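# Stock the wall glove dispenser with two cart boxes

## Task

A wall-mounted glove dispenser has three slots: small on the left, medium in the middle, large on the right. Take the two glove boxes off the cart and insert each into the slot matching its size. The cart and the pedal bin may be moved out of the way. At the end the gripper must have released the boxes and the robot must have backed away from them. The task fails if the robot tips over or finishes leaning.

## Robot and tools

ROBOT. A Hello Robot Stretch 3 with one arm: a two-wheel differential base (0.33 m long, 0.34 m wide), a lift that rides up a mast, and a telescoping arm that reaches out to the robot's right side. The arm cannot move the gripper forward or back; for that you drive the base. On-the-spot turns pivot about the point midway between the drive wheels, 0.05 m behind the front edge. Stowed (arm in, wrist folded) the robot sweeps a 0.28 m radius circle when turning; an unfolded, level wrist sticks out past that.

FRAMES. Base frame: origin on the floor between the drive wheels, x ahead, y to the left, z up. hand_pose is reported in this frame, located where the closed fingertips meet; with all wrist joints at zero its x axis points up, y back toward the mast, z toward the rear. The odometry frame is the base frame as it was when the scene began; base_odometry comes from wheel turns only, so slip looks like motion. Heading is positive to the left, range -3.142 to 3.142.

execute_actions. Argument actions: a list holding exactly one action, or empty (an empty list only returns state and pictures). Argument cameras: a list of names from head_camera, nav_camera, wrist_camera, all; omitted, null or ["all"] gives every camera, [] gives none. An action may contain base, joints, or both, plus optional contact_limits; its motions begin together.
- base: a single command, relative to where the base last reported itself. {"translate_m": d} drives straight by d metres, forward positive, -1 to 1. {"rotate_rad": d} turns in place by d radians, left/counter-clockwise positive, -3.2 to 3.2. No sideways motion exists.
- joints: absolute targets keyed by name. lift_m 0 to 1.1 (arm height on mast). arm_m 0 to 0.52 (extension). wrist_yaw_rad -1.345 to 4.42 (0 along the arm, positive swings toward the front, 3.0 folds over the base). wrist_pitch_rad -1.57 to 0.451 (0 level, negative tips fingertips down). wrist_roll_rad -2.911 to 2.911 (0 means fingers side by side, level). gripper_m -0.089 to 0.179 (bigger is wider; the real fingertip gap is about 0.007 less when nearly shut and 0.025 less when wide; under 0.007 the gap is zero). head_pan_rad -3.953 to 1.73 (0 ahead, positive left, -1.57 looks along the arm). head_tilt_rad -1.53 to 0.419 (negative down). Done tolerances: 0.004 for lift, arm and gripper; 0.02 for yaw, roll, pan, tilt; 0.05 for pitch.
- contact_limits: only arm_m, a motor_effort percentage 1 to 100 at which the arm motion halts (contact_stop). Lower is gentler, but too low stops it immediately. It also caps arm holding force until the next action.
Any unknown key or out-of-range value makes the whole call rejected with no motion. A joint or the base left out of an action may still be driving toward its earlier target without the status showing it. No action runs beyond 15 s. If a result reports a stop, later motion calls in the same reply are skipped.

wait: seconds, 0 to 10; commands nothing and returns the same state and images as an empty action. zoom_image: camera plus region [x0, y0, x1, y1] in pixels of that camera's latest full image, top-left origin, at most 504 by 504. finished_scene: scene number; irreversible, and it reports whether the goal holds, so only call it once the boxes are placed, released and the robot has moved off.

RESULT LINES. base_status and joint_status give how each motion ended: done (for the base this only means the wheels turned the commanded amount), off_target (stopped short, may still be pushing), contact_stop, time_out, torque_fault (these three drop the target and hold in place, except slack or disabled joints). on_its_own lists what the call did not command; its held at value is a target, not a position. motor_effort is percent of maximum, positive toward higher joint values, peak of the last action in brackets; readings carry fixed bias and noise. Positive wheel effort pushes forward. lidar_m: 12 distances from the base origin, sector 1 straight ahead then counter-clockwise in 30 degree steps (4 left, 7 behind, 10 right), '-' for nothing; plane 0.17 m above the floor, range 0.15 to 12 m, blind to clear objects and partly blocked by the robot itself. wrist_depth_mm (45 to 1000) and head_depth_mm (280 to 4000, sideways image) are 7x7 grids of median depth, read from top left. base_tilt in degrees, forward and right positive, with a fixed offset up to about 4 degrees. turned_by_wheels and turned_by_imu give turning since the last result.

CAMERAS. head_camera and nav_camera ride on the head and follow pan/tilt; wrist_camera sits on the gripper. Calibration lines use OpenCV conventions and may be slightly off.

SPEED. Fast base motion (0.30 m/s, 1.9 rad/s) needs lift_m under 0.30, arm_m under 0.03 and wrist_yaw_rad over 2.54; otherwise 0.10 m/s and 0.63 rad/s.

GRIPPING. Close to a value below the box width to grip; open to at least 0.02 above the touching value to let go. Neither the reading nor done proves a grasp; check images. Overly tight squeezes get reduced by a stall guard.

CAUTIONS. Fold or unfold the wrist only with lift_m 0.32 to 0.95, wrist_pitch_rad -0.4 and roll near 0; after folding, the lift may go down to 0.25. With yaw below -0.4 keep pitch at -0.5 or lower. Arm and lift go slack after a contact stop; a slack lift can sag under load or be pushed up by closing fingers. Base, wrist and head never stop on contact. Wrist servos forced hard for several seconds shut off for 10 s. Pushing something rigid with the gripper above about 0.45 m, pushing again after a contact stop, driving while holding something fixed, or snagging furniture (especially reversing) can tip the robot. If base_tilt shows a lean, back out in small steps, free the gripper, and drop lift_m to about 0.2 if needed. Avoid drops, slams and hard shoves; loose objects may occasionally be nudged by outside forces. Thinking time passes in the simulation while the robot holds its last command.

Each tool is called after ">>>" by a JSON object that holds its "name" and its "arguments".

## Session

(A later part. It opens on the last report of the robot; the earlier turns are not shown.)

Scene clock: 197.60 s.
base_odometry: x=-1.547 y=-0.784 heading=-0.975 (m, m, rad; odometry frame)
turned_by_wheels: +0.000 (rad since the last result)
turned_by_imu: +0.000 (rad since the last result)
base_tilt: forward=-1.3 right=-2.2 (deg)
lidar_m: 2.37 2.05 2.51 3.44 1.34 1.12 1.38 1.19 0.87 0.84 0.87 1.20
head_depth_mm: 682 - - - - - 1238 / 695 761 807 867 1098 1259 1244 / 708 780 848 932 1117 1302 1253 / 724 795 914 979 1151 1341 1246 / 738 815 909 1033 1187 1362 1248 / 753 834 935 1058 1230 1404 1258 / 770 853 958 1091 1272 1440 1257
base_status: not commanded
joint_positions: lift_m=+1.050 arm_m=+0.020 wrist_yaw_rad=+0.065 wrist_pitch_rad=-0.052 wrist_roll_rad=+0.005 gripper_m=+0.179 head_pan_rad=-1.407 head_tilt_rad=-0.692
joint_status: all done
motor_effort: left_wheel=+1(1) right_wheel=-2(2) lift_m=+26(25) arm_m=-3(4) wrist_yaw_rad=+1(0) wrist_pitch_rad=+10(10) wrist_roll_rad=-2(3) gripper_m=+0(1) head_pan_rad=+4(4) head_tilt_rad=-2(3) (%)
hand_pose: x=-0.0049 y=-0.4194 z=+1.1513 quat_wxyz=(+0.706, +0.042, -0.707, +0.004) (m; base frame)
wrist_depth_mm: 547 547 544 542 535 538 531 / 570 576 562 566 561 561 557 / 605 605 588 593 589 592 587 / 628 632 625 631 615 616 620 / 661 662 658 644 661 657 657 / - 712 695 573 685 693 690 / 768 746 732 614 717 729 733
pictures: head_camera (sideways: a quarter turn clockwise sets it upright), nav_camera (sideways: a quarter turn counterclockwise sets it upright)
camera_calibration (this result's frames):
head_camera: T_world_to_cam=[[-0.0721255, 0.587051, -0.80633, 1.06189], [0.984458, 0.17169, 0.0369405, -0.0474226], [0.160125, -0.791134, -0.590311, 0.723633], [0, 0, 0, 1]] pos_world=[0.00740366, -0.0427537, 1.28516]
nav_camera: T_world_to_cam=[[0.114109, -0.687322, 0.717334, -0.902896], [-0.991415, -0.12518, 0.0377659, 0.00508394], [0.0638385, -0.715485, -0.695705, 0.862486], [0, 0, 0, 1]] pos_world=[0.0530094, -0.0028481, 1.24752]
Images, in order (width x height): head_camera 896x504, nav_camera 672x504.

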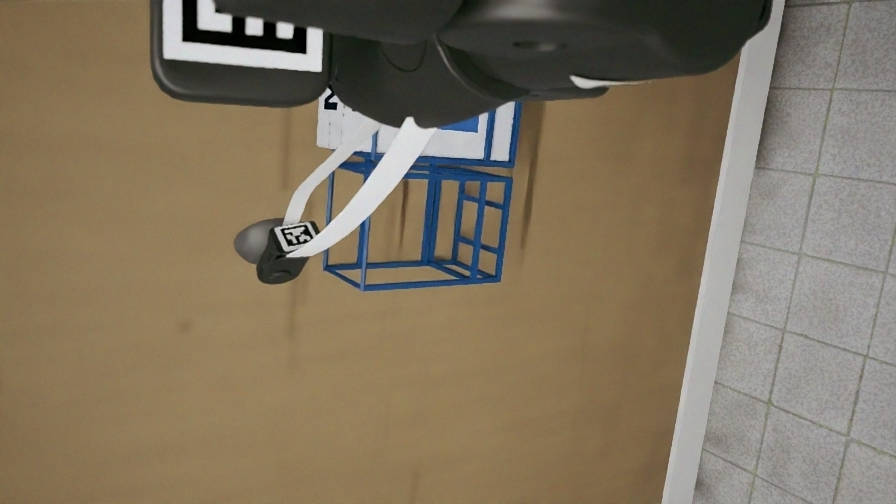

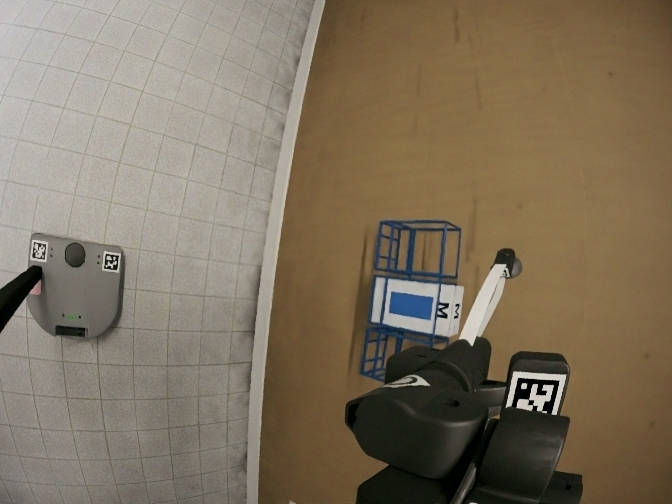

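>>> {"name": "execute_actions", "arguments": {"actions": [{"base":{"rotate_rad":-1.119},"joints":{"wrist_yaw_rad":0,"head_pan_rad":-1.57,"head_tilt_rad":-0.6}}], "cameras": []}}

>>> {"name": "execute_actions", "arguments": {"actions": [{"base":{"translate_m":-0.81}}], "cameras": []}}

>>> {"name": "execute_actions", "arguments": {"actions": [{"base":{"rotate_rad":-0.426},"joints":{"lift_m":0.95}}]}}

Scene clock: 208.07 s.
base_odometry: x=-1.547 y=-0.784 heading=-2.094 (m, m, rad; odometry frame)
turned_by_wheels: -1.119 (rad since the last result)
turned_by_imu: -1.100 (rad since the last result)
base_tilt: forward=-1.3 right=-2.2 (deg)
lidar_m: 0.86 1.13 2.37 2.05 2.35 3.43 2.10 1.12 1.38 1.28 0.89 0.84
head_depth_mm: 1169 1258 - - - - 1258 / 1227 1318 - - - - 1252 / 1285 1377 - - - 1564 1303 / 1351 1459 1595 1739 1871 1552 1309 / 1242 1320 1420 1528 1680 1568 1310 / 1093 1155 1234 1317 1412 1485 1323 / 974 1029 1091 1148 1224 1302 1297
base_status: done
joint_positions: lift_m=+1.050 arm_m=+0.020 wrist_yaw_rad=+0.001 wrist_pitch_rad=-0.052 wrist_roll_rad=+0.005 gripper_m=+0.179 head_pan_rad=-1.563 head_tilt_rad=-0.606
joint_status: all done
motor_effort: left_wheel=+1(5) right_wheel=-2(8) lift_m=+26(25) arm_m=-3(3) wrist_yaw_rad=-1(1) wrist_pitch_rad=+10(10) wrist_roll_rad=-2(2) gripper_m=+1(0) head_pan_rad=-4(23) head_tilt_rad=+2(10) (%)
hand_pose: x=-0.0213 y=-0.4199 z=+1.1513 quat_wxyz=(+0.705, +0.019, -0.708, -0.018) (m; base frame)
wrist_depth_mm: 636 813 - - - 939 873 / 658 823 - - - 994 905 / 654 821 - - - - 928 / 664 847 - - - - 991 / 655 905 - - - - 996 / - 893 - - - - - / 695 882 - - - - -
pictures: none
No camera images: the call's "cameras" was empty. Leave "cameras" out to get every camera's image.

Scene clock: 217.10 s.
base_odometry: x=-1.143 y=-0.082 heading=-2.094 (m, m, rad; odometry frame)
turned_by_wheels: +0.000 (rad since the last result)
turned_by_imu: -0.002 (rad since the last result)
base_tilt: forward=-1.2 right=-2.2 (deg)
lidar_m: 1.59 2.09 2.14 2.16 2.82 2.74 1.56 0.63 0.60 0.60 1.36 1.56
head_depth_mm: 862 928 - - - - 1098 / 901 962 - - - - 1247 / 943 1019 - - - 1518 1299 / 992 1079 1183 1321 1479 1557 1311 / 1044 1145 1242 1419 1589 1561 1319 / 1106 1219 1352 1527 1738 1560 1318 / 1174 1296 1453 1656 1817 1579 1319
base_status: done
joint_positions: lift_m=+1.050 arm_m=+0.020 wrist_yaw_rad=+0.001 wrist_pitch_rad=-0.052 wrist_roll_rad=+0.005 gripper_m=+0.179 head_pan_rad=-1.563 head_tilt_rad=-0.606
joint_status: not commanded
motor_effort: left_wheel=+2(2) right_wheel=-2(8) lift_m=+25(26) arm_m=-3(3) wrist_yaw_rad=+0(1) wrist_pitch_rad=+9(10) wrist_roll_rad=-2(2) gripper_m=+1(1) head_pan_rad=-4(4) head_tilt_rad=+2(2) (%)
hand_pose: x=-0.0213 y=-0.4199 z=+1.1513 quat_wxyz=(+0.705, +0.019, -0.708, -0.018) (m; base frame)
wrist_depth_mm: - - 896 783 720 648 598 / - - 950 833 751 676 614 / - - 995 876 786 706 638 / - - - 931 817 729 670 / - - - - 855 790 686 / - - - - 913 569 732 / - - - - 961 612 669
pictures: none
No camera images: the call's "cameras" was empty. Leave "cameras" out to get every camera's image.

Scene clock: 218.83 s.
base_odometry: x=-1.143 y=-0.082 heading=-2.520 (m, m, rad; odometry frame)
turned_by_wheels: -0.426 (rad since the last result)
turned_by_imu: -0.418 (rad since the last result)
base_tilt: forward=-1.2 right=-2.3 (deg)
lidar_m: 1.56 1.64 2.30 2.15 2.22 2.81 2.74 1.40 0.61 0.60 1.07 1.50
head_depth_mm: 840 912 1001 1068 935 - - / 848 921 1006 1081 - - - / 858 928 1012 878 - - 1105 / 860 937 1026 1086 936 1025 1077 / 869 945 1040 1128 1282 1441 1311 / 876 955 1046 1158 1300 1456 1322 / 883 962 1056 1172 1322 1475 1319
base_status: done
joint_positions: lift_m=+0.950 arm_m=+0.020 wrist_yaw_rad=+0.000 wrist_pitch_rad=-0.052 wrist_roll_rad=+0.005 gripper_m=+0.179 head_pan_rad=-1.563 head_tilt_rad=-0.606
joint_status: all done
motor_effort: left_wheel=+1(4) right_wheel=-3(8) lift_m=+21(19) arm_m=-3(3) wrist_yaw_rad=+1(1) wrist_pitch_rad=+10(10) wrist_roll_rad=-2(2) gripper_m=+0(1) head_pan_rad=-4(4) head_tilt_rad=+2(2) (%)
hand_pose: x=-0.0214 y=-0.4199 z=+1.0516 quat_wxyz=(+0.705, +0.019, -0.708, -0.018) (m; base frame)
wrist_depth_mm: 708 708 716 715 717 723 724 / 735 731 749 745 746 746 757 / 766 777 785 782 787 790 793 / 814 821 813 810 822 823 842 / 854 856 872 607 882 862 891 / - 917 912 643 761 920 935 / 965 941 941 620 607 600 -
pictures: head_camera (sideways: a quarter turn clockwise sets it upright), nav_camera (sideways: a quarter turn counterclockwise sets it upright), wrist_camera
camera_calibration (this result's frames):
head_camera: T_world_to_cam=[[0.0206608, 0.520106, -0.853852, 1.12329], [0.999159, 0.0195183, 0.036066, -0.0463778], [0.0354238, -0.853879, -0.519265, 0.631961], [0, 0, 0, 1]] pos_world=[0.000744216, -0.0437049, 1.28895]
nav_camera: T_world_to_cam=[[0.00526314, -0.632902, 0.774214, -0.976367], [-0.998841, 0.0337156, 0.0343519, 0.00956999], [-0.0478445, -0.773498, -0.631991, 0.780292], [0, 0, 0, 1]] pos_world=[0.0520303, -0.0147133, 1.24873]
wrist_camera: T_world_to_cam=[[-0.995164, 0.0801008, -0.0568491, 0.0634893], [0.0789298, 0.307645, -0.948222, 1.14232], [-0.058464, -0.948124, -0.312479, 0.104294], [0, 0, 0, 1]] pos_world=[-0.0208832, -0.25763, 1.11937]
Images, in order (width x height): head_camera 896x504, nav_camera 672x504, wrist_camera 644x364.

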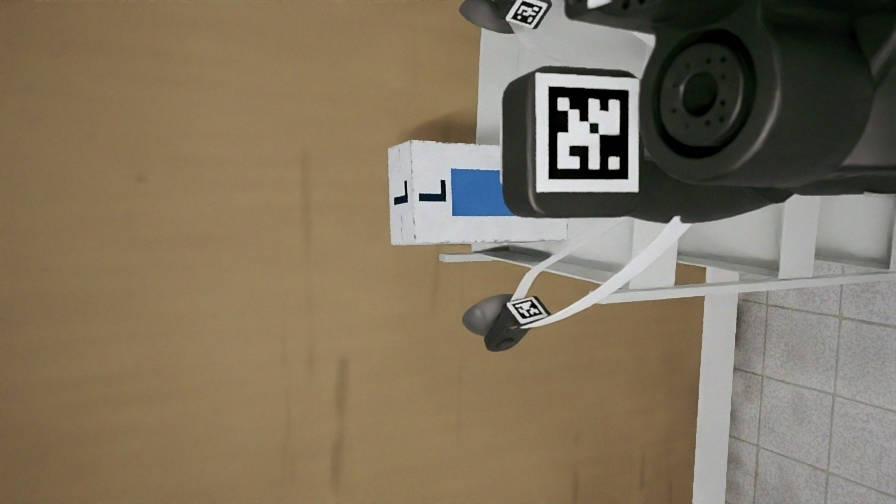

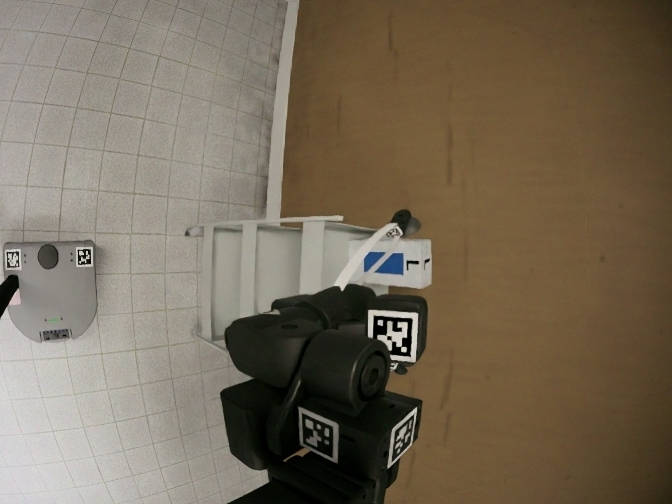

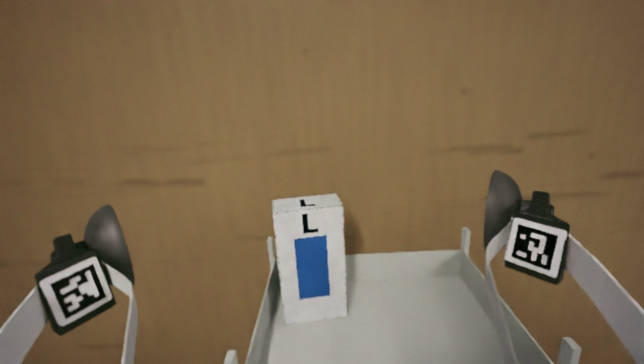

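>>> {"name": "execute_actions", "arguments": {"actions": [{"base":{"translate_m":-0.01},"joints":{"lift_m":0.77,"arm_m":0.30}}], "cameras": ["wrist_camera","head_camera"]}}

Scene clock: 226.07 s.
base_odometry: x=-1.134 y=-0.076 heading=-2.520 (m, m, rad; odometry frame)
turned_by_wheels: +0.000 (rad since the last result)
turned_by_imu: +0.000 (rad since the last result)
base_tilt: forward=-1.3 right=-2.2 (deg)
lidar_m: 1.57 1.65 2.32 2.14 2.22 2.80 2.73 1.40 0.61 0.60 1.07 1.50
head_depth_mm: 840 911 996 1066 1001 - 1102 / 846 921 1004 1088 - 1034 1098 / 852 931 1015 874 - 1052 1103 / 860 936 1025 908 916 1029 1103 / 867 944 1037 1151 1272 1434 1314 / 873 955 1049 1163 1305 1450 1319 / 882 959 1057 1178 1321 1469 1322
base_status: done
joint_positions: lift_m=+0.770 arm_m=+0.300 wrist_yaw_rad=+0.000 wrist_pitch_rad=-0.051 wrist_roll_rad=+0.005 gripper_m=+0.179 head_pan_rad=-1.563 head_tilt_rad=-0.606
joint_status: all done
motor_effort: left_wheel=+1(4) right_wheel=-2(8) lift_m=+20(28) arm_m=+2(5) wrist_yaw_rad=+0(1) wrist_pitch_rad=+10(10) wrist_roll_rad=-3(2) gripper_m=+1(0) head_pan_rad=-4(4) head_tilt_rad=+2(2) (%)
hand_pose: x=-0.0214 y=-0.6994 z=+0.8716 quat_wxyz=(+0.705, +0.018, -0.708, -0.018) (m; base frame)
wrist_depth_mm: 440 443 445 446 448 449 453 / 461 464 467 474 472 471 480 / 482 489 478 269 495 498 502 / 506 510 268 277 516 517 530 / 529 536 284 290 530 536 550 / - 563 301 304 447 431 396 / 599 601 318 323 362 355 346
pictures: head_camera (sideways: a quarter turn clockwise sets it upright), wrist_camera
camera_calibration (this result's frames):
head_camera: T_world_to_cam=[[0.0206926, 0.520098, -0.853856, 1.12329], [0.99916, 0.0194575, 0.0360659, -0.0463777], [0.0353717, -0.853885, -0.519259, 0.631954], [0, 0, 0, 1]] pos_world=[0.000741549, -0.0437047, 1.28895]
wrist_camera: T_world_to_cam=[[-0.995151, 0.0802585, -0.0568519, 0.0757162], [0.0789792, 0.3076, -0.948232, 1.05761], [-0.0586161, -0.948125, -0.312447, -0.216967], [0, 0, 0, 1]] pos_world=[-0.020898, -0.53711, 0.939375]
Images, in order (width x height): head_camera 896x504, wrist_camera 644x364.

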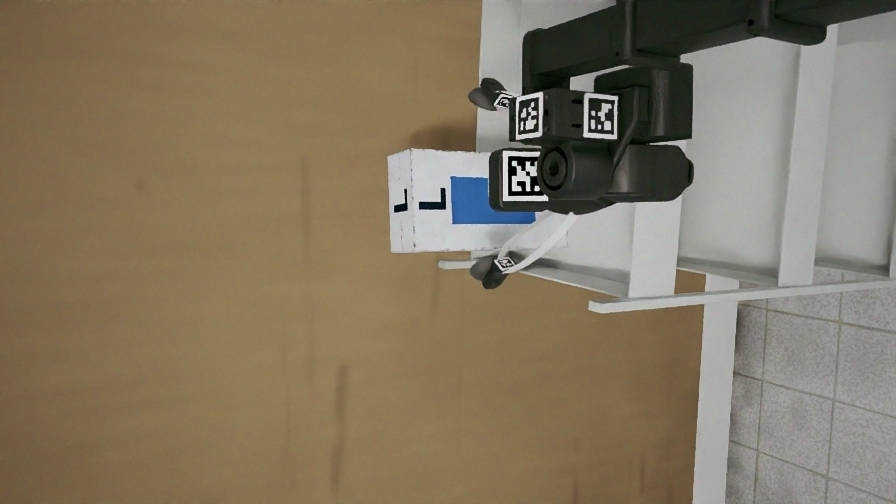

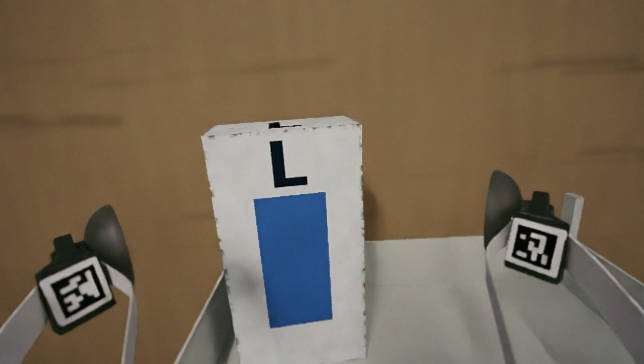

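>>> {"name": "execute_actions", "arguments": {"actions": [{"base":{"translate_m":0.01},"joints":{"arm_m":0.42}}], "cameras": ["wrist_camera"]}}

Scene clock: 238.47 s.
base_odometry: x=-1.143 y=-0.082 heading=-2.520 (m, m, rad; odometry frame)
turned_by_wheels: +0.000 (rad since the last result)
turned_by_imu: +0.000 (rad since the last result)
base_tilt: forward=-1.3 right=-2.3 (deg)
lidar_m: 1.56 1.64 2.30 2.14 2.22 2.81 2.74 1.40 0.61 0.60 1.07 1.50
head_depth_mm: 838 911 995 1073 - 1000 1096 / 846 920 1006 1068 880 996 1095 / 854 928 1015 855 898 1024 1101 / 860 933 1026 1090 920 1011 1079 / 867 947 1038 1146 1271 1445 1322 / 877 955 1048 1156 1300 1454 1320 / 884 964 1055 1177 1321 1481 1327
base_status: done
joint_positions: lift_m=+0.770 arm_m=+0.420 wrist_yaw_rad=+0.000 wrist_pitch_rad=-0.051 wrist_roll_rad=+0.005 gripper_m=+0.179 head_pan_rad=-1.563 head_tilt_rad=-0.606
joint_status: all done
motor_effort: left_wheel=+1(4) right_wheel=-2(5) lift_m=+20(20) arm_m=+2(4) wrist_yaw_rad=+0(0) wrist_pitch_rad=+10(10) wrist_roll_rad=-2(2) gripper_m=+1(0) head_pan_rad=-4(4) head_tilt_rad=+2(2) (%)
hand_pose: x=-0.0214 y=-0.8194 z=+0.8716 quat_wxyz=(+0.705, +0.018, -0.708, -0.018) (m; base frame)
wrist_depth_mm: 331 332 333 336 337 339 340 / 347 348 349 350 354 357 355 / 365 363 363 363 370 372 371 / 380 378 143 147 153 391 395 / 396 146 147 153 163 411 415 / - 422 155 162 173 426 429 / 457 451 163 172 184 326 328
pictures: wrist_camera
camera_calibration (this result's frames):
wrist_camera: T_world_to_cam=[[-0.99515, 0.0802744, -0.0568517, 0.0853559], [0.078984, 0.307599, -0.948232, 1.09452], [-0.0586313, -0.948124, -0.312447, -0.330739], [0, 0, 0, 1]] pos_world=[-0.0208995, -0.657107, 0.939375]
Images, in order (width x height): wrist_camera 644x364.

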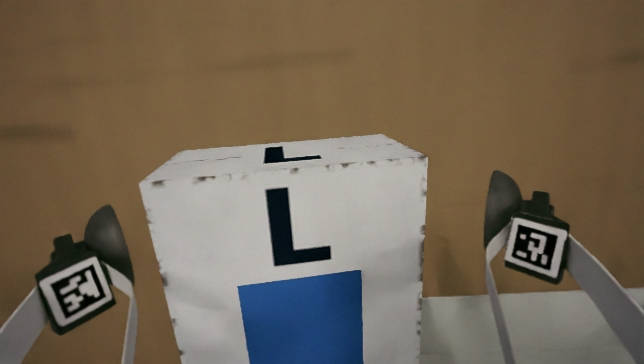

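>>> {"name": "execute_actions", "arguments": {"actions": [{"base":{"translate_m":0.008},"joints":{"arm_m":0.452,"wrist_yaw_rad":-0.05}}], "cameras": ["wrist_camera"]}}

Scene clock: 243.03 s.
base_odometry: x=-1.149 y=-0.087 heading=-2.520 (m, m, rad; odometry frame)
turned_by_wheels: +0.000 (rad since the last result)
turned_by_imu: +0.000 (rad since the last result)
base_tilt: forward=-1.3 right=-2.2 (deg)
lidar_m: 1.55 1.63 2.29 2.14 2.21 2.82 2.74 1.40 0.61 0.60 1.07 1.50
head_depth_mm: 839 914 996 1068 - - 1094 / 847 918 1009 1069 898 998 1097 / 852 929 1012 886 913 1022 1101 / 859 938 1025 1083 946 1005 1129 / 870 944 1035 1148 1281 1445 1314 / 874 951 1048 1158 1304 1463 1321 / 884 961 1056 1178 1318 1473 1322
base_status: done
joint_positions: lift_m=+0.770 arm_m=+0.452 wrist_yaw_rad=-0.048 wrist_pitch_rad=-0.051 wrist_roll_rad=+0.005 gripper_m=+0.179 head_pan_rad=-1.563 head_tilt_rad=-0.606
joint_status: all done
motor_effort: left_wheel=+2(4) right_wheel=-5(7) lift_m=+20(20) arm_m=+3(4) wrist_yaw_rad=-1(0) wrist_pitch_rad=+10(10) wrist_roll_rad=-2(2) gripper_m=+0(1) head_pan_rad=-4(4) head_tilt_rad=+2(2) (%)
hand_pose: x=-0.0336 y=-0.8510 z=+0.8716 quat_wxyz=(+0.705, +0.002, -0.709, -0.035) (m; base frame)
wrist_depth_mm: 293 295 302 307 312 317 322 / 307 311 317 322 327 332 339 / 318 326 332 334 342 350 358 / 337 148 124 123 128 363 376 / 349 113 118 125 133 383 393 / - 118 124 131 140 416 420 / 393 126 130 138 148 300 304
pictures: wrist_camera
camera_calibration (this result's frames):
wrist_camera: T_world_to_cam=[[-0.990182, 0.1277, -0.056855, 0.116328], [0.0935846, 0.303476, -0.948232, 1.10221], [-0.103835, -0.944243, -0.312448, -0.3597], [0, 0, 0, 1]] pos_world=[-0.0253131, -0.688993, 0.939375]
Images, in order (width x height): wrist_camera 644x364.

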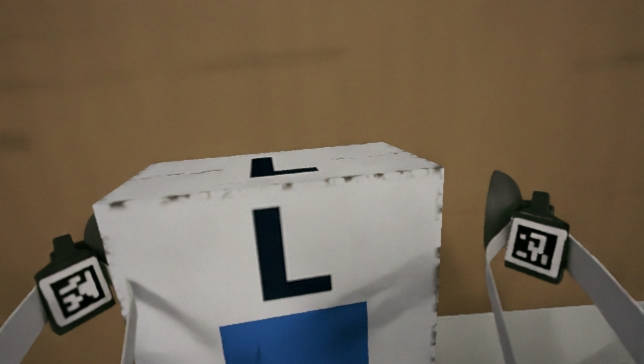

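>>> {"name": "execute_actions", "arguments": {"actions": [{"joints":{"wrist_yaw_rad":0.08}}], "cameras": ["wrist_camera"]}}

Scene clock: 246.17 s.
base_odometry: x=-1.149 y=-0.087 heading=-2.520 (m, m, rad; odometry frame)
turned_by_wheels: +0.000 (rad since the last result)
turned_by_imu: +0.000 (rad since the last result)
base_tilt: forward=-1.3 right=-2.2 (deg)
lidar_m: 1.55 1.63 2.29 2.14 2.22 2.82 2.74 1.40 0.61 0.60 1.07 1.50
head_depth_mm: 841 912 997 1069 - - 1099 / 848 920 1007 1069 910 1000 1098 / 853 928 1018 - 915 1027 1099 / 860 938 1029 1080 946 1005 1126 / 868 946 1038 1153 1282 1448 1324 / 875 952 1047 1158 1301 1454 1323 / 885 964 1056 1172 1324 1489 1320
base_status: not commanded
joint_positions: lift_m=+0.770 arm_m=+0.452 wrist_yaw_rad=+0.074 wrist_pitch_rad=-0.051 wrist_roll_rad=+0.005 gripper_m=+0.179 head_pan_rad=-1.563 head_tilt_rad=-0.606
joint_status: all done
motor_effort: left_wheel=+0(2) right_wheel=+0(5) lift_m=+21(20) arm_m=+2(3) wrist_yaw_rad=+3(5) wrist_pitch_rad=+10(10) wrist_roll_rad=-3(2) gripper_m=+0(1) head_pan_rad=-4(4) head_tilt_rad=+2(2) (%)
hand_pose: x=-0.0027 y=-0.8507 z=+0.8716 quat_wxyz=(+0.705, +0.045, -0.707, +0.007) (m; base frame)
wrist_depth_mm: 319 317 311 307 302 298 295 / 337 332 326 323 318 312 308 / 353 346 344 334 327 327 322 / 372 366 125 120 123 125 339 / 390 385 121 123 127 128 355 / - 410 127 130 133 377 375 / 449 434 134 136 140 274 278
pictures: wrist_camera
camera_calibration (this result's frames):
wrist_camera: T_world_to_cam=[[-0.998358, 0.00695636, -0.0568515, 0.0441078], [0.056175, 0.31257, -0.948232, 1.10684], [0.0111738, -0.949869, -0.312447, -0.36062], [0, 0, 0, 1]] pos_world=[-0.0141119, -0.688814, 0.939375]
Images, in order (width x height): wrist_camera 644x364.

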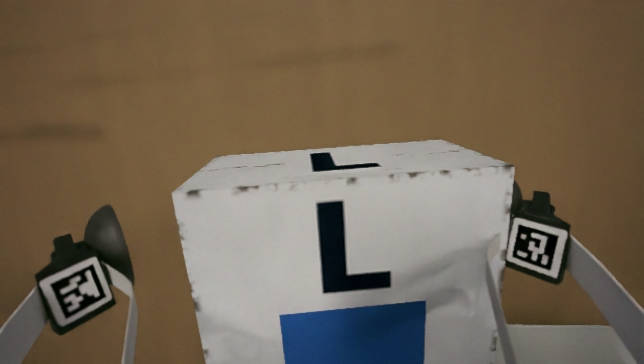

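>>> {"name": "execute_actions", "arguments": {"actions": [{"joints":{"wrist_yaw_rad":0.045,"arm_m":0.46}}], "cameras": []}}

>>> {"name": "execute_actions", "arguments": {"actions": [{"joints":{"gripper_m":0.09}}], "cameras": []}}

>>> {"name": "execute_actions", "arguments": {"actions": [{"joints":{"lift_m":1.05,"wrist_pitch_rad":0.03}}], "cameras": ["wrist_camera"]}}

Scene clock: 249.87 s.
base_odometry: x=-1.149 y=-0.087 heading=-2.520 (m, m, rad; odometry frame)
turned_by_wheels: +0.000 (rad since the last result)
turned_by_imu: +0.000 (rad since the last result)
base_tilt: forward=-1.3 right=-2.2 (deg)
lidar_m: 1.56 1.63 2.29 2.15 2.22 2.81 2.75 1.40 0.61 0.60 1.07 1.50
head_depth_mm: 838 912 999 1072 - - 1096 / 847 919 1009 - 911 994 1098 / 857 927 1018 - 914 1029 1099 / 862 936 1027 1027 947 1003 1132 / 867 945 1037 1150 1286 1450 1319 / 876 954 1050 1163 1301 1456 1314 / 884 959 1060 1174 1318 1473 1323
base_status: not commanded
joint_positions: lift_m=+0.770 arm_m=+0.460 wrist_yaw_rad=+0.043 wrist_pitch_rad=-0.051 wrist_roll_rad=+0.005 gripper_m=+0.179 head_pan_rad=-1.563 head_tilt_rad=-0.606
joint_status: all done
motor_effort: left_wheel=+0(0) right_wheel=+0(0) lift_m=+20(20) arm_m=+2(1) wrist_yaw_rad=+1(2) wrist_pitch_rad=+10(10) wrist_roll_rad=-2(2) gripper_m=+1(0) head_pan_rad=-4(4) head_tilt_rad=+2(2) (%)
hand_pose: x=-0.0104 y=-0.8591 z=+0.8716 quat_wxyz=(+0.706, +0.034, -0.708, -0.003) (m; base frame)
wrist_depth_mm: 304 302 302 298 295 297 292 / 318 318 316 312 311 310 307 / 334 334 331 327 323 325 322 / 353 346 127 119 116 121 338 / 369 108 110 114 119 122 355 / - 381 115 120 125 374 375 / 419 412 121 126 132 276 277
pictures: none
No camera images: the call's "cameras" was empty. Leave "cameras" out to get every camera's image.

Scene clock: 251.23 s.
base_odometry: x=-1.149 y=-0.087 heading=-2.520 (m, m, rad; odometry frame)
turned_by_wheels: +0.000 (rad since the last result)
turned_by_imu: +0.000 (rad since the last result)
base_tilt: forward=-1.2 right=-2.2 (deg)
lidar_m: 1.55 1.63 2.29 2.15 2.22 2.82 2.74 1.40 0.61 0.60 1.07 1.50
head_depth_mm: 841 914 996 1069 - - 1093 / 848 921 1006 1069 911 994 1095 / 856 926 1016 - 910 1025 1103 / 863 938 1024 1053 944 1004 1129 / 871 946 1035 1147 1280 1447 1313 / 874 954 1046 1162 1298 1455 1318 / 885 962 1058 1170 1319 1478 1322
base_status: not commanded
joint_positions: lift_m=+0.770 arm_m=+0.460 wrist_yaw_rad=+0.040 wrist_pitch_rad=-0.048 wrist_roll_rad=+0.004 gripper_m=+0.091 head_pan_rad=-1.563 head_tilt_rad=-0.606
joint_status: all done
motor_effort: left_wheel=+0(1) right_wheel=+1(3) lift_m=+21(20) arm_m=+3(3) wrist_yaw_rad=+4(5) wrist_pitch_rad=+8(10) wrist_roll_rad=-2(2) gripper_m=-16(91) head_pan_rad=-4(5) head_tilt_rad=+2(2) (%)
hand_pose: x=-0.0114 y=-0.8593 z=+0.8725 quat_wxyz=(+0.706, +0.031, -0.707, -0.003) (m; base frame)
wrist_depth_mm: 303 302 300 297 298 296 295 / 318 317 313 315 313 309 307 / 333 331 330 327 324 326 324 / 350 343 127 128 130 341 337 / 373 129 129 132 135 355 357 / 393 133 134 136 140 381 378 / 418 410 138 141 145 281 276
pictures: none
No camera images: the call's "cameras" was empty. Leave "cameras" out to get every camera's image.

Scene clock: 254.60 s.
base_odometry: x=-1.149 y=-0.087 heading=-2.520 (m, m, rad; odometry frame)
turned_by_wheels: +0.000 (rad since the last result)
turned_by_imu: +0.000 (rad since the last result)
base_tilt: forward=-1.3 right=-2.1 (deg)
lidar_m: 1.55 1.63 2.28 2.14 2.22 2.81 2.75 1.40 0.61 0.60 1.07 1.50
head_depth_mm: 829 925 995 1067 936 999 969 / 831 - 994 1081 938 995 1094 / 849 - 791 1088 944 1025 1102 / 862 912 1000 1104 945 1002 1128 / 865 947 1035 1147 1284 1438 1312 / 876 952 1043 1155 1292 1453 1321 / 885 961 1058 1173 1312 1474 1320
base_status: not commanded
joint_positions: lift_m=+1.050 arm_m=+0.460 wrist_yaw_rad=+0.044 wrist_pitch_rad=-0.034 wrist_roll_rad=+0.004 gripper_m=+0.091 head_pan_rad=-1.563 head_tilt_rad=-0.606
joint_status: wrist_pitch_rad off_target (ended at -0.034, target +0.030); the others done
motor_effort: left_wheel=+1(1) right_wheel=-2(2) lift_m=+28(20) arm_m=+3(2) wrist_yaw_rad=+1(2) wrist_pitch_rad=+30(32) wrist_roll_rad=-2(2) gripper_m=-16(17) head_pan_rad=-4(5) head_tilt_rad=+2(2) (%)
hand_pose: x=-0.0102 y=-0.8597 z=+1.1556 quat_wxyz=(+0.706, +0.028, -0.708, +0.003) (m; base frame)
wrist_depth_mm: 306 302 301 299 298 295 294 / 320 319 316 312 311 309 307 / 334 331 333 327 324 324 323 / 351 345 127 129 132 337 336 / 370 129 130 132 135 351 353 / 392 133 133 137 140 379 372 / 413 407 138 141 144 394 391
pictures: wrist_camera
camera_calibration (this result's frames):
wrist_camera: T_world_to_cam=[[-0.997777, 0.0353285, -0.0565002, 0.0768511], [0.0644166, 0.294363, -0.95352, 1.3699], [-0.0170548, -0.95504, -0.295985, -0.304173], [0, 0, 0, 1]] pos_world=[-0.0167519, -0.696461, 1.22054]
Images, in order (width x height): wrist_camera 644x364.

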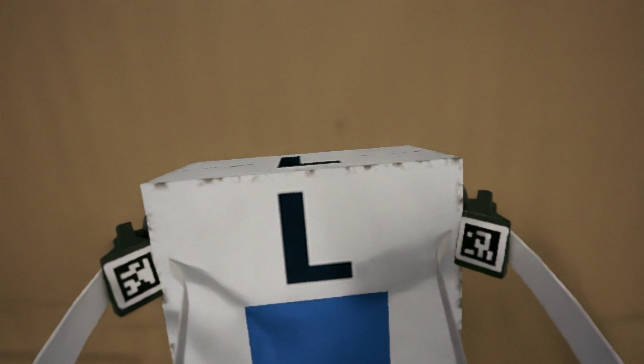

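>>> {"name": "execute_actions", "arguments": {"actions": [{"base":{"rotate_rad":0.246},"joints":{"arm_m":0.03,"wrist_yaw_rad":0.06}}], "cameras": []}}

>>> {"name": "execute_actions", "arguments": {"actions": [{"base":{"translate_m":0.7485}}], "cameras": []}}

>>> {"name": "execute_actions", "arguments": {"actions": [{"base":{"rotate_rad":1.299},"joints":{"head_pan_rad":-1.7,"head_tilt_rad":-0.7}}], "cameras": ["head_camera","wrist_camera"]}}

Scene clock: 262.43 s.
base_odometry: x=-1.149 y=-0.087 heading=-2.274 (m, m, rad; odometry frame)
turned_by_wheels: +0.246 (rad since the last result)
turned_by_imu: +0.241 (rad since the last result)
base_tilt: forward=-1.4 right=-2.2 (deg)
lidar_m: 1.55 1.82 2.74 2.14 2.48 2.75 2.00 0.66 0.60 0.60 1.20 1.55
head_depth_mm: 832 899 - - - - 943 / 857 918 - - - - 1102 / 884 949 - - - 1447 1253 / 911 989 364 390 426 1475 1312 / 941 1025 1097 1263 1416 1509 1313 / 970 1069 1177 1315 1498 1581 1316 / 1004 1103 1230 1379 1571 1583 1323
base_status: done
joint_positions: lift_m=+1.050 arm_m=+0.030 wrist_yaw_rad=+0.060 wrist_pitch_rad=-0.034 wrist_roll_rad=+0.003 gripper_m=+0.091 head_pan_rad=-1.563 head_tilt_rad=-0.606
joint_status: all done
motor_effort: left_wheel=-2(6) right_wheel=+2(14) lift_m=+28(28) arm_m=-3(5) wrist_yaw_rad=+0(6) wrist_pitch_rad=+30(29) wrist_roll_rad=-2(2) gripper_m=-16(17) head_pan_rad=-4(4) head_tilt_rad=+2(2) (%)
hand_pose: x=-0.0061 y=-0.4301 z=+1.1556 quat_wxyz=(+0.706, +0.034, -0.707, +0.009) (m; base frame)
wrist_depth_mm: 978 858 802 744 695 641 606 / - 936 841 787 725 667 629 / - 980 882 830 751 695 660 / - - 127 129 132 726 674 / - 129 129 132 135 751 701 / - 132 134 136 140 823 735 / - - 138 141 144 709 679
pictures: none
No camera images: the call's "cameras" was empty. Leave "cameras" out to get every camera's image.

Scene clock: 271.10 s.
base_odometry: x=-1.633 y=-0.658 heading=-2.274 (m, m, rad; odometry frame)
turned_by_wheels: +0.000 (rad since the last result)
turned_by_imu: +0.000 (rad since the last result)
base_tilt: forward=-1.2 right=-2.3 (deg)
lidar_m: 0.84 0.98 1.74 2.18 2.24 3.44 2.40 1.00 1.23 1.23 0.96 0.84
head_depth_mm: 1004 1084 - - - - 1298 / 1037 1109 - - - - 1305 / 1065 1144 - - - 1501 1307 / 1099 1193 365 390 425 1515 1310 / 1136 1245 1320 1511 1714 1553 1322 / 1174 1287 1422 1557 1699 1571 1321 / 1191 1268 1329 1389 1456 1486 1319
base_status: done
joint_positions: lift_m=+1.050 arm_m=+0.030 wrist_yaw_rad=+0.060 wrist_pitch_rad=-0.034 wrist_roll_rad=+0.003 gripper_m=+0.091 head_pan_rad=-1.563 head_tilt_rad=-0.606
joint_status: not commanded
motor_effort: left_wheel=-2(3) right_wheel=+2(8) lift_m=+28(28) arm_m=-3(3) wrist_yaw_rad=-1(0) wrist_pitch_rad=+30(29) wrist_roll_rad=-2(2) gripper_m=-16(16) head_pan_rad=-4(4) head_tilt_rad=+2(2) (%)
hand_pose: x=-0.0061 y=-0.4301 z=+1.1556 quat_wxyz=(+0.706, +0.034, -0.707, +0.009) (m; base frame)
wrist_depth_mm: 736 964 - 935 875 816 764 / 740 970 - - 923 844 796 / 741 976 - - 940 900 832 / 741 917 127 129 132 929 870 / 741 129 129 132 136 945 905 / 720 133 133 137 139 - 948 / 710 949 138 141 144 - 967
pictures: none
No camera images: the call's "cameras" was empty. Leave "cameras" out to get every camera's image.

Scene clock: 274.10 s.
base_odometry: x=-1.633 y=-0.658 heading=-0.975 (m, m, rad; odometry frame)
turned_by_wheels: +1.299 (rad since the last result)
turned_by_imu: +1.276 (rad since the last result)
base_tilt: forward=-1.3 right=-2.2 (deg)
lidar_m: 2.53 2.18 2.71 3.44 1.14 0.99 1.23 1.19 0.87 0.84 0.87 1.20
head_depth_mm: 695 - - - - 1353 1246 / 710 766 - - - 1340 1240 / 708 - - - - 1349 1246 / 703 - - - - 1323 1251 / 700 739 368 412 451 1295 1257 / 695 740 367 826 1095 1271 1252 / 691 760 817 851 1086 1257 1265
base_status: done
joint_positions: lift_m=+1.050 arm_m=+0.030 wrist_yaw_rad=+0.060 wrist_pitch_rad=-0.034 wrist_roll_rad=+0.003 gripper_m=+0.091 head_pan_rad=-1.693 head_tilt_rad=-0.691
joint_status: all done
motor_effort: left_wheel=-2(5) right_wheel=+2(9) lift_m=+28(28) arm_m=-3(3) wrist_yaw_rad=+0(1) wrist_pitch_rad=+30(29) wrist_roll_rad=-2(2) gripper_m=-16(16) head_pan_rad=-4(19) head_tilt_rad=-3(11) (%)
hand_pose: x=-0.0061 y=-0.4300 z=+1.1556 quat_wxyz=(+0.706, +0.034, -0.707, +0.009) (m; base frame)
wrist_depth_mm: 536 536 533 527 528 524 528 / 565 555 552 556 557 551 546 / 585 585 573 580 580 574 580 / 614 612 127 129 132 603 611 / 649 129 130 132 135 633 630 / 677 133 133 136 139 690 667 / 725 715 138 141 144 711 709
pictures: head_camera (sideways: a quarter turn clockwise sets it upright), wrist_camera
camera_calibration (this result's frames):
head_camera: T_world_to_cam=[[0.0965464, 0.583389, -0.806434, 1.061], [0.992879, -0.113252, 0.036939, -0.047472], [-0.0697806, -0.804258, -0.590169, 0.724852], [0, 0, 0, 1]] pos_world=[-0.00472128, -0.0413851, 1.28517]
wrist_camera: T_world_to_cam=[[-0.998225, 0.0192644, -0.0563448, 0.0586733], [0.0595219, 0.295254, -0.953563, 1.24358], [-0.00173378, -0.955225, -0.295877, 0.106166], [0, 0, 0, 1]] pos_world=[-0.0152671, -0.266891, 1.22055]
Images, in order (width x height): head_camera 896x504, wrist_camera 644x364.

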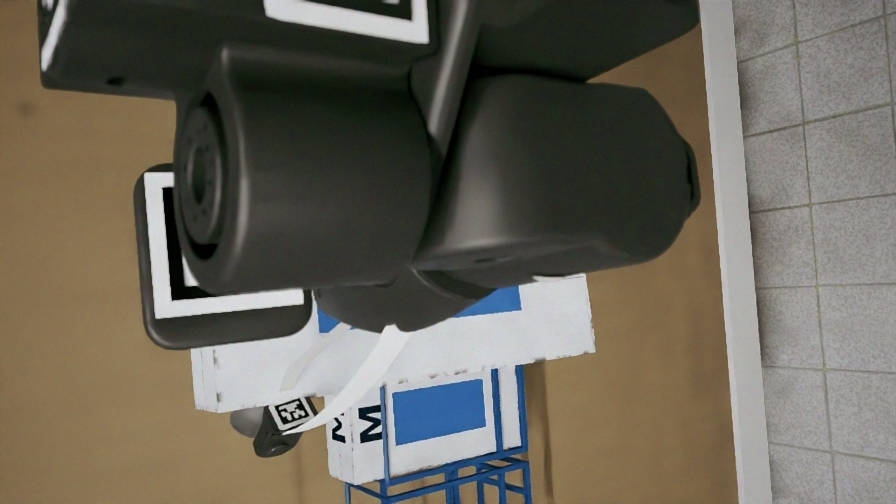

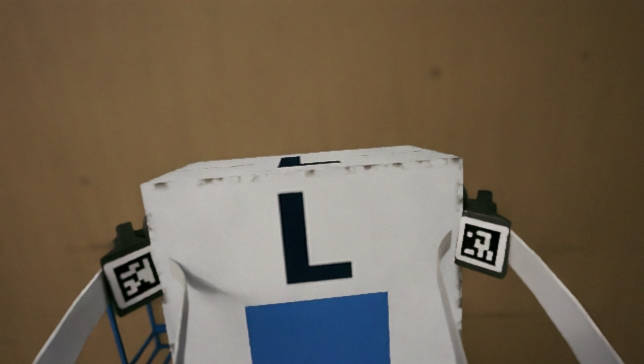

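>>> {"name": "execute_actions", "arguments": {"actions": [{"joints":{"arm_m":0.395,"head_pan_rad":-1.45,"head_tilt_rad":-0.7}}], "cameras": ["head_camera","wrist_camera"]}}

Scene clock: 281.23 s.
base_odometry: x=-1.633 y=-0.658 heading=-0.975 (m, m, rad; odometry frame)
turned_by_wheels: +0.000 (rad since the last result)
turned_by_imu: +0.000 (rad since the last result)
base_tilt: forward=-1.3 right=-2.2 (deg)
lidar_m: 2.53 2.18 2.72 3.45 1.13 1.00 1.23 1.19 0.87 0.84 0.87 1.19
head_depth_mm: - 761 825 931 1057 1223 1244 / 666 690 736 945 1081 1261 1251 / 694 760 817 916 1111 1295 1245 / 713 787 815 867 1134 1326 1248 / 723 800 863 956 1165 1357 1250 / 734 814 909 1007 1191 1374 1255 / 746 828 923 1055 1224 1406 1261
base_status: not commanded
joint_positions: lift_m=+1.050 arm_m=+0.395 wrist_yaw_rad=+0.060 wrist_pitch_rad=-0.034 wrist_roll_rad=+0.003 gripper_m=+0.091 head_pan_rad=-1.457 head_tilt_rad=-0.692
joint_status: all done
motor_effort: left_wheel=-2(2) right_wheel=+2(3) lift_m=+28(28) arm_m=+2(2) wrist_yaw_rad=+0(0) wrist_pitch_rad=+30(30) wrist_roll_rad=-2(2) gripper_m=-16(16) head_pan_rad=+4(27) head_tilt_rad=-3(2) (%)
hand_pose: x=-0.0061 y=-0.7945 z=+1.1556 quat_wxyz=(+0.706, +0.034, -0.707, +0.009) (m; base frame)
wrist_depth_mm: 192 192 190 191 190 189 189 / 200 200 199 199 198 198 197 / 210 209 209 207 205 206 206 / 219 217 127 129 132 216 216 / 231 129 129 132 135 225 228 / 243 132 133 137 139 242 239 / 257 257 138 141 144 252 253
pictures: head_camera (sideways: a quarter turn clockwise sets it upright), wrist_camera
camera_calibration (this result's frames):
head_camera: T_world_to_cam=[[-0.0425892, 0.589935, -0.806326, 1.06171], [0.991831, 0.122094, 0.0369405, -0.0474676], [0.12024, -0.798166, -0.590316, 0.723883], [0, 0, 0, 1]] pos_world=[0.00525751, -0.0427651, 1.28516]
wrist_camera: T_world_to_cam=[[-0.998224, 0.0193417, -0.0563459, 0.0657377], [0.0595457, 0.295236, -0.953567, 1.35119], [-0.00180824, -0.955229, -0.295863, -0.242007], [0, 0, 0, 1]] pos_world=[-0.0152743, -0.631364, 1.22055]
Images, in order (width x height): head_camera 896x504, wrist_camera 644x364.

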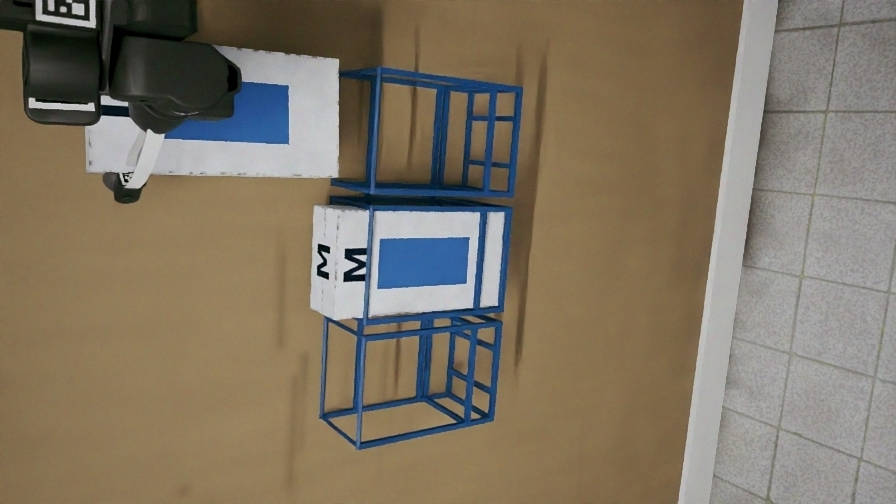

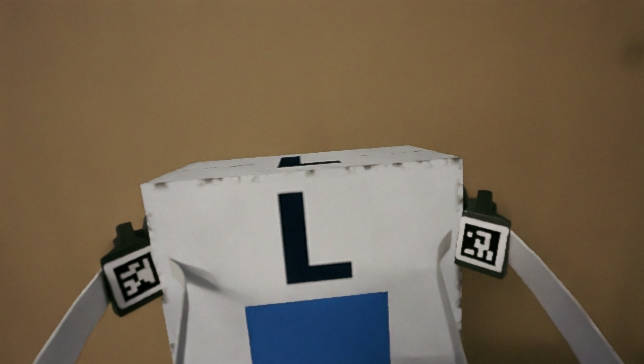

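>>> {"name": "zoom_image", "arguments": {"camera": "head_camera", "region": [260,40,540,240]}}

Region (260, 40, 540, 240) of head_camera's 896x504 image, scaled by 1.800, with more detail than that image has; it fills the top 360 rows of this view, and the rest is white.

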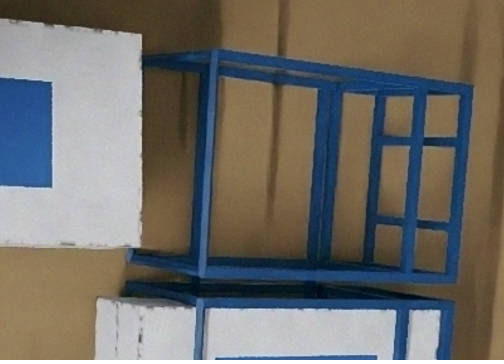

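>>> {"name": "execute_actions", "arguments": {"actions": [{"joints":{"arm_m":0.385}}], "cameras": []}}

>>> {"name": "execute_actions", "arguments": {"actions": [{"joints":{"lift_m":0.975}}], "cameras": ["head_camera"]}}

Scene clock: 288.87 s.
base_odometry: x=-1.633 y=-0.658 heading=-0.975 (m, m, rad; odometry frame)
turned_by_wheels: +0.000 (rad since the last result)
turned_by_imu: +0.000 (rad since the last result)
base_tilt: forward=-1.2 right=-2.2 (deg)
lidar_m: 2.52 2.19 2.72 3.43 1.13 1.00 1.23 1.19 0.87 0.84 0.87 1.20
head_depth_mm: - 761 825 931 1053 1231 1239 / 664 680 724 943 1088 1265 1240 / 694 763 814 914 1105 1300 1245 / 713 788 815 867 1133 1329 1246 / 723 802 865 959 1162 1367 1257 / 735 812 909 1006 1193 1372 1251 / 746 829 923 1057 1228 1402 1255
base_status: not commanded
joint_positions: lift_m=+1.050 arm_m=+0.385 wrist_yaw_rad=+0.060 wrist_pitch_rad=-0.034 wrist_roll_rad=+0.003 gripper_m=+0.091 head_pan_rad=-1.457 head_tilt_rad=-0.692
joint_status: all done
motor_effort: left_wheel=-2(2) right_wheel=+2(3) lift_m=+28(28) arm_m=-2(4) wrist_yaw_rad=+0(0) wrist_pitch_rad=+30(30) wrist_roll_rad=-2(2) gripper_m=-17(16) head_pan_rad=+4(4) head_tilt_rad=-3(3) (%)
hand_pose: x=-0.0061 y=-0.7850 z=+1.1556 quat_wxyz=(+0.706, +0.034, -0.707, +0.009) (m; base frame)
wrist_depth_mm: 200 200 199 199 199 199 197 / 209 209 207 208 207 206 206 / 219 219 218 217 215 217 216 / 230 226 127 129 132 226 226 / 242 129 129 132 135 236 237 / 254 132 133 136 140 254 250 / 271 268 138 141 144 266 266
pictures: none
No camera images: the call's "cameras" was empty. Leave "cameras" out to get every camera's image.

Scene clock: 290.37 s.
base_odometry: x=-1.633 y=-0.658 heading=-0.975 (m, m, rad; odometry frame)
turned_by_wheels: +0.000 (rad since the last result)
turned_by_imu: +0.000 (rad since the last result)
base_tilt: forward=-1.2 right=-2.3 (deg)
lidar_m: 2.53 2.18 2.74 3.44 1.14 1.00 1.23 1.19 0.87 0.84 0.87 1.20
head_depth_mm: 682 - 848 932 1061 1230 1243 / 693 - 749 939 1087 1263 1242 / 703 746 761 912 1111 1294 1248 / 712 785 817 868 1136 1329 1252 / 725 800 864 963 1162 1361 1252 / 736 816 911 1008 1193 1371 1256 / 748 828 924 1059 1226 1409 1258
base_status: not commanded
joint_positions: lift_m=+0.975 arm_m=+0.385 wrist_yaw_rad=+0.064 wrist_pitch_rad=+0.063 wrist_roll_rad=+0.003 gripper_m=+0.091 head_pan_rad=-1.457 head_tilt_rad=-0.692
joint_status: all done
on_its_own: wrist_pitch_rad moved +0.097 to your old target +0.030
motor_effort: left_wheel=-1(2) right_wheel=-1(2) lift_m=+16(22) arm_m=-3(3) wrist_yaw_rad=-2(4) wrist_pitch_rad=-16(30) wrist_roll_rad=-2(2) gripper_m=-16(16) head_pan_rad=+3(4) head_tilt_rad=-3(3) (%)
hand_pose: x=-0.0050 y=-0.7870 z=+1.1062 quat_wxyz=(+0.705, +0.001, -0.708, +0.045) (m; base frame)
wrist_depth_mm: 211 210 209 208 207 205 204 / 217 216 215 214 213 211 210 / 224 223 221 221 218 217 216 / 232 227 129 131 134 225 223 / 239 130 130 133 136 230 229 / 246 130 132 135 138 239 237 / 255 253 133 136 139 248 245
pictures: head_camera (sideways: a quarter turn clockwise sets it upright)
camera_calibration (this result's frames):
head_camera: T_world_to_cam=[[-0.042589, 0.589935, -0.806326, 1.06171], [0.991831, 0.122093, 0.0369405, -0.0474676], [0.12024, -0.798166, -0.590316, 0.723883], [0, 0, 0, 1]] pos_world=[0.0052575, -0.0427651, 1.28516]
Images, in order (width x height): head_camera 896x504.

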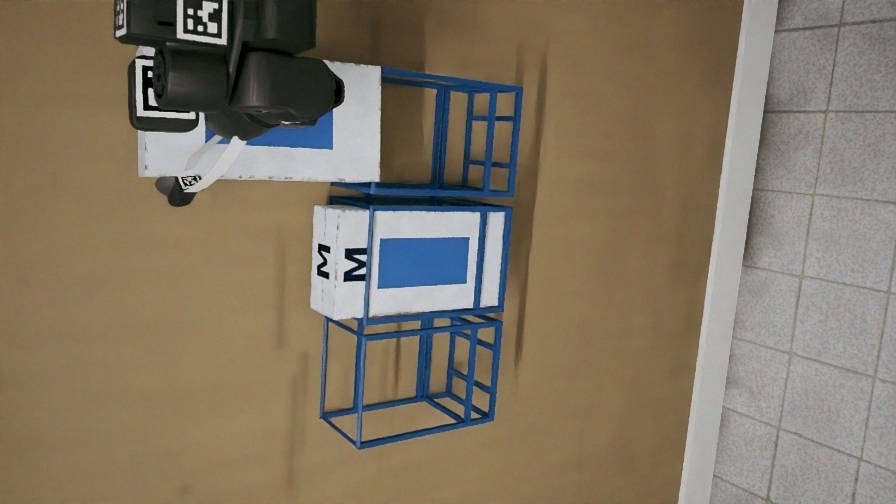

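>>> {"name": "execute_actions", "arguments": {"actions": [{"joints":{"lift_m":1.03}}], "cameras": []}}

>>> {"name": "execute_actions", "arguments": {"actions": [{"base":{"translate_m":0.004},"joints":{"arm_m":0.402,"wrist_yaw_rad":0.06}}], "cameras": []}}

>>> {"name": "execute_actions", "arguments": {"actions": [{"joints":{"lift_m":0.975}}], "cameras": ["head_camera"]}}

Scene clock: 296.03 s.
base_odometry: x=-1.633 y=-0.658 heading=-0.975 (m, m, rad; odometry frame)
turned_by_wheels: +0.000 (rad since the last result)
turned_by_imu: +0.000 (rad since the last result)
base_tilt: forward=-1.3 right=-2.2 (deg)
lidar_m: 2.53 2.18 2.73 3.43 1.13 0.99 1.23 1.19 0.87 0.84 0.87 1.19
head_depth_mm: 665 - 824 930 1061 1235 1238 / 678 651 726 945 1086 1263 1238 / 699 767 811 910 1109 1303 1245 / 714 788 814 870 1135 1331 1243 / 724 801 863 956 1164 1361 1249 / 735 813 911 1012 1193 1377 1257 / 746 829 924 1055 1226 1406 1259
base_status: not commanded
joint_positions: lift_m=+1.030 arm_m=+0.385 wrist_yaw_rad=+0.061 wrist_pitch_rad=-0.027 wrist_roll_rad=+0.003 gripper_m=+0.091 head_pan_rad=-1.457 head_tilt_rad=-0.692
joint_status: all done
motor_effort: left_wheel=-1(1) right_wheel=+2(2) lift_m=+28(28) arm_m=-3(3) wrist_yaw_rad=+0(3) wrist_pitch_rad=+26(28) wrist_roll_rad=-2(2) gripper_m=-16(17) head_pan_rad=+4(4) head_tilt_rad=-3(3) (%)
hand_pose: x=-0.0059 y=-0.7853 z=+1.1374 quat_wxyz=(+0.706, +0.031, -0.707, +0.012) (m; base frame)
wrist_depth_mm: 201 201 199 200 199 198 198 / 209 209 209 208 207 206 206 / 219 219 218 218 215 215 215 / 229 226 128 130 132 227 226 / 240 129 129 132 135 235 238 / 255 132 133 136 139 252 248 / 269 268 137 141 144 264 262
pictures: none
No camera images: the call's "cameras" was empty. Leave "cameras" out to get every camera's image.

Scene clock: 297.00 s.
base_odometry: x=-1.631 y=-0.661 heading=-0.975 (m, m, rad; odometry frame)
turned_by_wheels: +0.000 (rad since the last result)
turned_by_imu: +0.000 (rad since the last result)
base_tilt: forward=-1.3 right=-2.1 (deg)
lidar_m: 2.52 2.17 2.72 3.43 1.14 1.00 1.23 1.19 0.87 0.84 0.87 1.19
head_depth_mm: 664 - 821 931 1064 1231 1243 / 676 686 744 939 1083 1263 1243 / 699 764 821 942 1112 1295 1243 / 713 788 816 868 1139 1332 1242 / 724 799 870 959 1164 1366 1251 / 733 811 908 1007 1190 1372 1258 / 744 830 920 1053 1225 1402 1261
base_status: done
joint_positions: lift_m=+1.030 arm_m=+0.402 wrist_yaw_rad=+0.060 wrist_pitch_rad=-0.028 wrist_roll_rad=+0.003 gripper_m=+0.091 head_pan_rad=-1.457 head_tilt_rad=-0.692
joint_status: all done
motor_effort: left_wheel=-2(3) right_wheel=+2(10) lift_m=+27(29) arm_m=+2(3) wrist_yaw_rad=+0(2) wrist_pitch_rad=+26(27) wrist_roll_rad=-2(2) gripper_m=-16(16) head_pan_rad=+4(4) head_tilt_rad=-3(3) (%)
hand_pose: x=-0.0060 y=-0.8017 z=+1.1373 quat_wxyz=(+0.706, +0.031, -0.707, +0.011) (m; base frame)
wrist_depth_mm: 186 184 185 184 183 183 182 / 194 193 193 192 191 191 191 / 203 202 201 201 199 199 200 / 213 209 128 129 132 209 209 / 223 129 129 132 136 217 219 / 235 132 133 136 139 234 229 / 248 247 137 140 144 243 242
pictures: none
No camera images: the call's "cameras" was empty. Leave "cameras" out to get every camera's image.

Scene clock: 298.33 s.
base_odometry: x=-1.631 y=-0.661 heading=-0.975 (m, m, rad; odometry frame)
turned_by_wheels: +0.000 (rad since the last result)
turned_by_imu: +0.000 (rad since the last result)
base_tilt: forward=-1.2 right=-2.1 (deg)
lidar_m: 2.53 2.18 2.72 3.43 1.14 1.00 1.23 1.19 0.87 0.84 0.87 1.19
head_depth_mm: 680 - 841 929 1056 1235 1240 / 691 - 760 943 1085 1270 1246 / 702 750 801 945 1110 1297 1248 / 715 785 820 867 1135 1330 1247 / 724 800 873 962 1164 1365 1254 / 737 810 905 1009 1186 1371 1257 / 746 827 918 1060 1228 1396 1261
base_status: not commanded
joint_positions: lift_m=+0.975 arm_m=+0.402 wrist_yaw_rad=+0.060 wrist_pitch_rad=+0.055 wrist_roll_rad=+0.003 gripper_m=+0.091 head_pan_rad=-1.457 head_tilt_rad=-0.692
joint_status: all done
motor_effort: left_wheel=-1(2) right_wheel=+2(3) lift_m=+16(28) arm_m=+2(2) wrist_yaw_rad=-1(0) wrist_pitch_rad=-12(26) wrist_roll_rad=-2(2) gripper_m=-16(16) head_pan_rad=+4(4) head_tilt_rad=-3(3) (%)
hand_pose: x=-0.0059 y=-0.8035 z=+1.1041 quat_wxyz=(+0.705, +0.002, -0.708, +0.041) (m; base frame)
wrist_depth_mm: 193 193 191 191 189 190 189 / 199 198 197 197 196 195 194 / 205 205 204 203 202 202 200 / 212 209 130 131 134 207 206 / 220 173 130 133 136 213 213 / 227 131 132 135 137 224 220 / 237 235 133 136 139 229 228
pictures: head_camera (sideways: a quarter turn clockwise sets it upright)
camera_calibration (this result's frames):
head_camera: T_world_to_cam=[[-0.0425891, 0.589935, -0.806326, 1.06171], [0.991831, 0.122094, 0.0369405, -0.0474676], [0.12024, -0.798166, -0.590316, 0.723883], [0, 0, 0, 1]] pos_world=[0.00525751, -0.0427651, 1.28516]
Images, in order (width x height): head_camera 896x504.

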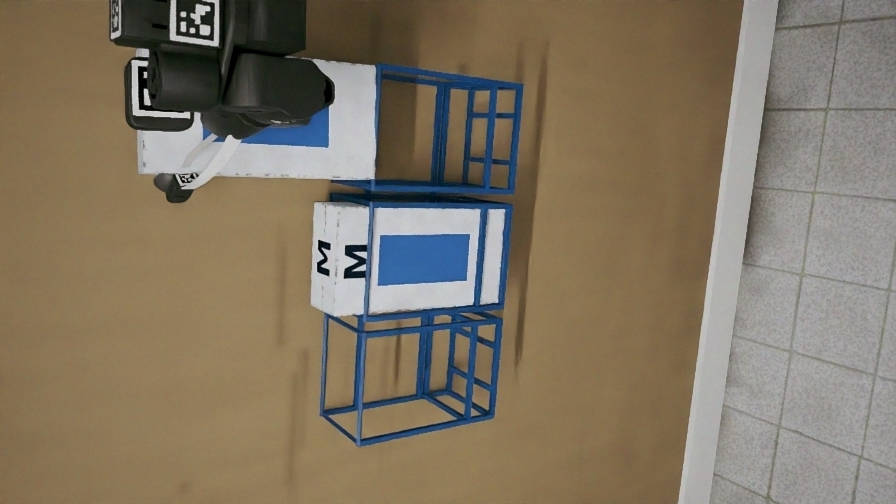

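>>> {"name": "zoom_image", "arguments": {"camera": "head_camera", "region": [300,40,460,220]}}

Region (300, 40, 460, 220) of head_camera's 896x504 image, scaled by 2.800, with more detail than that image has.

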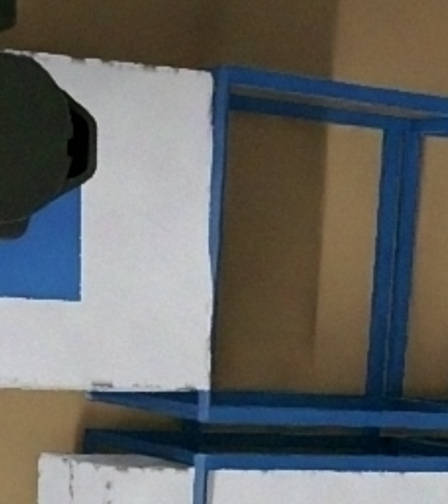

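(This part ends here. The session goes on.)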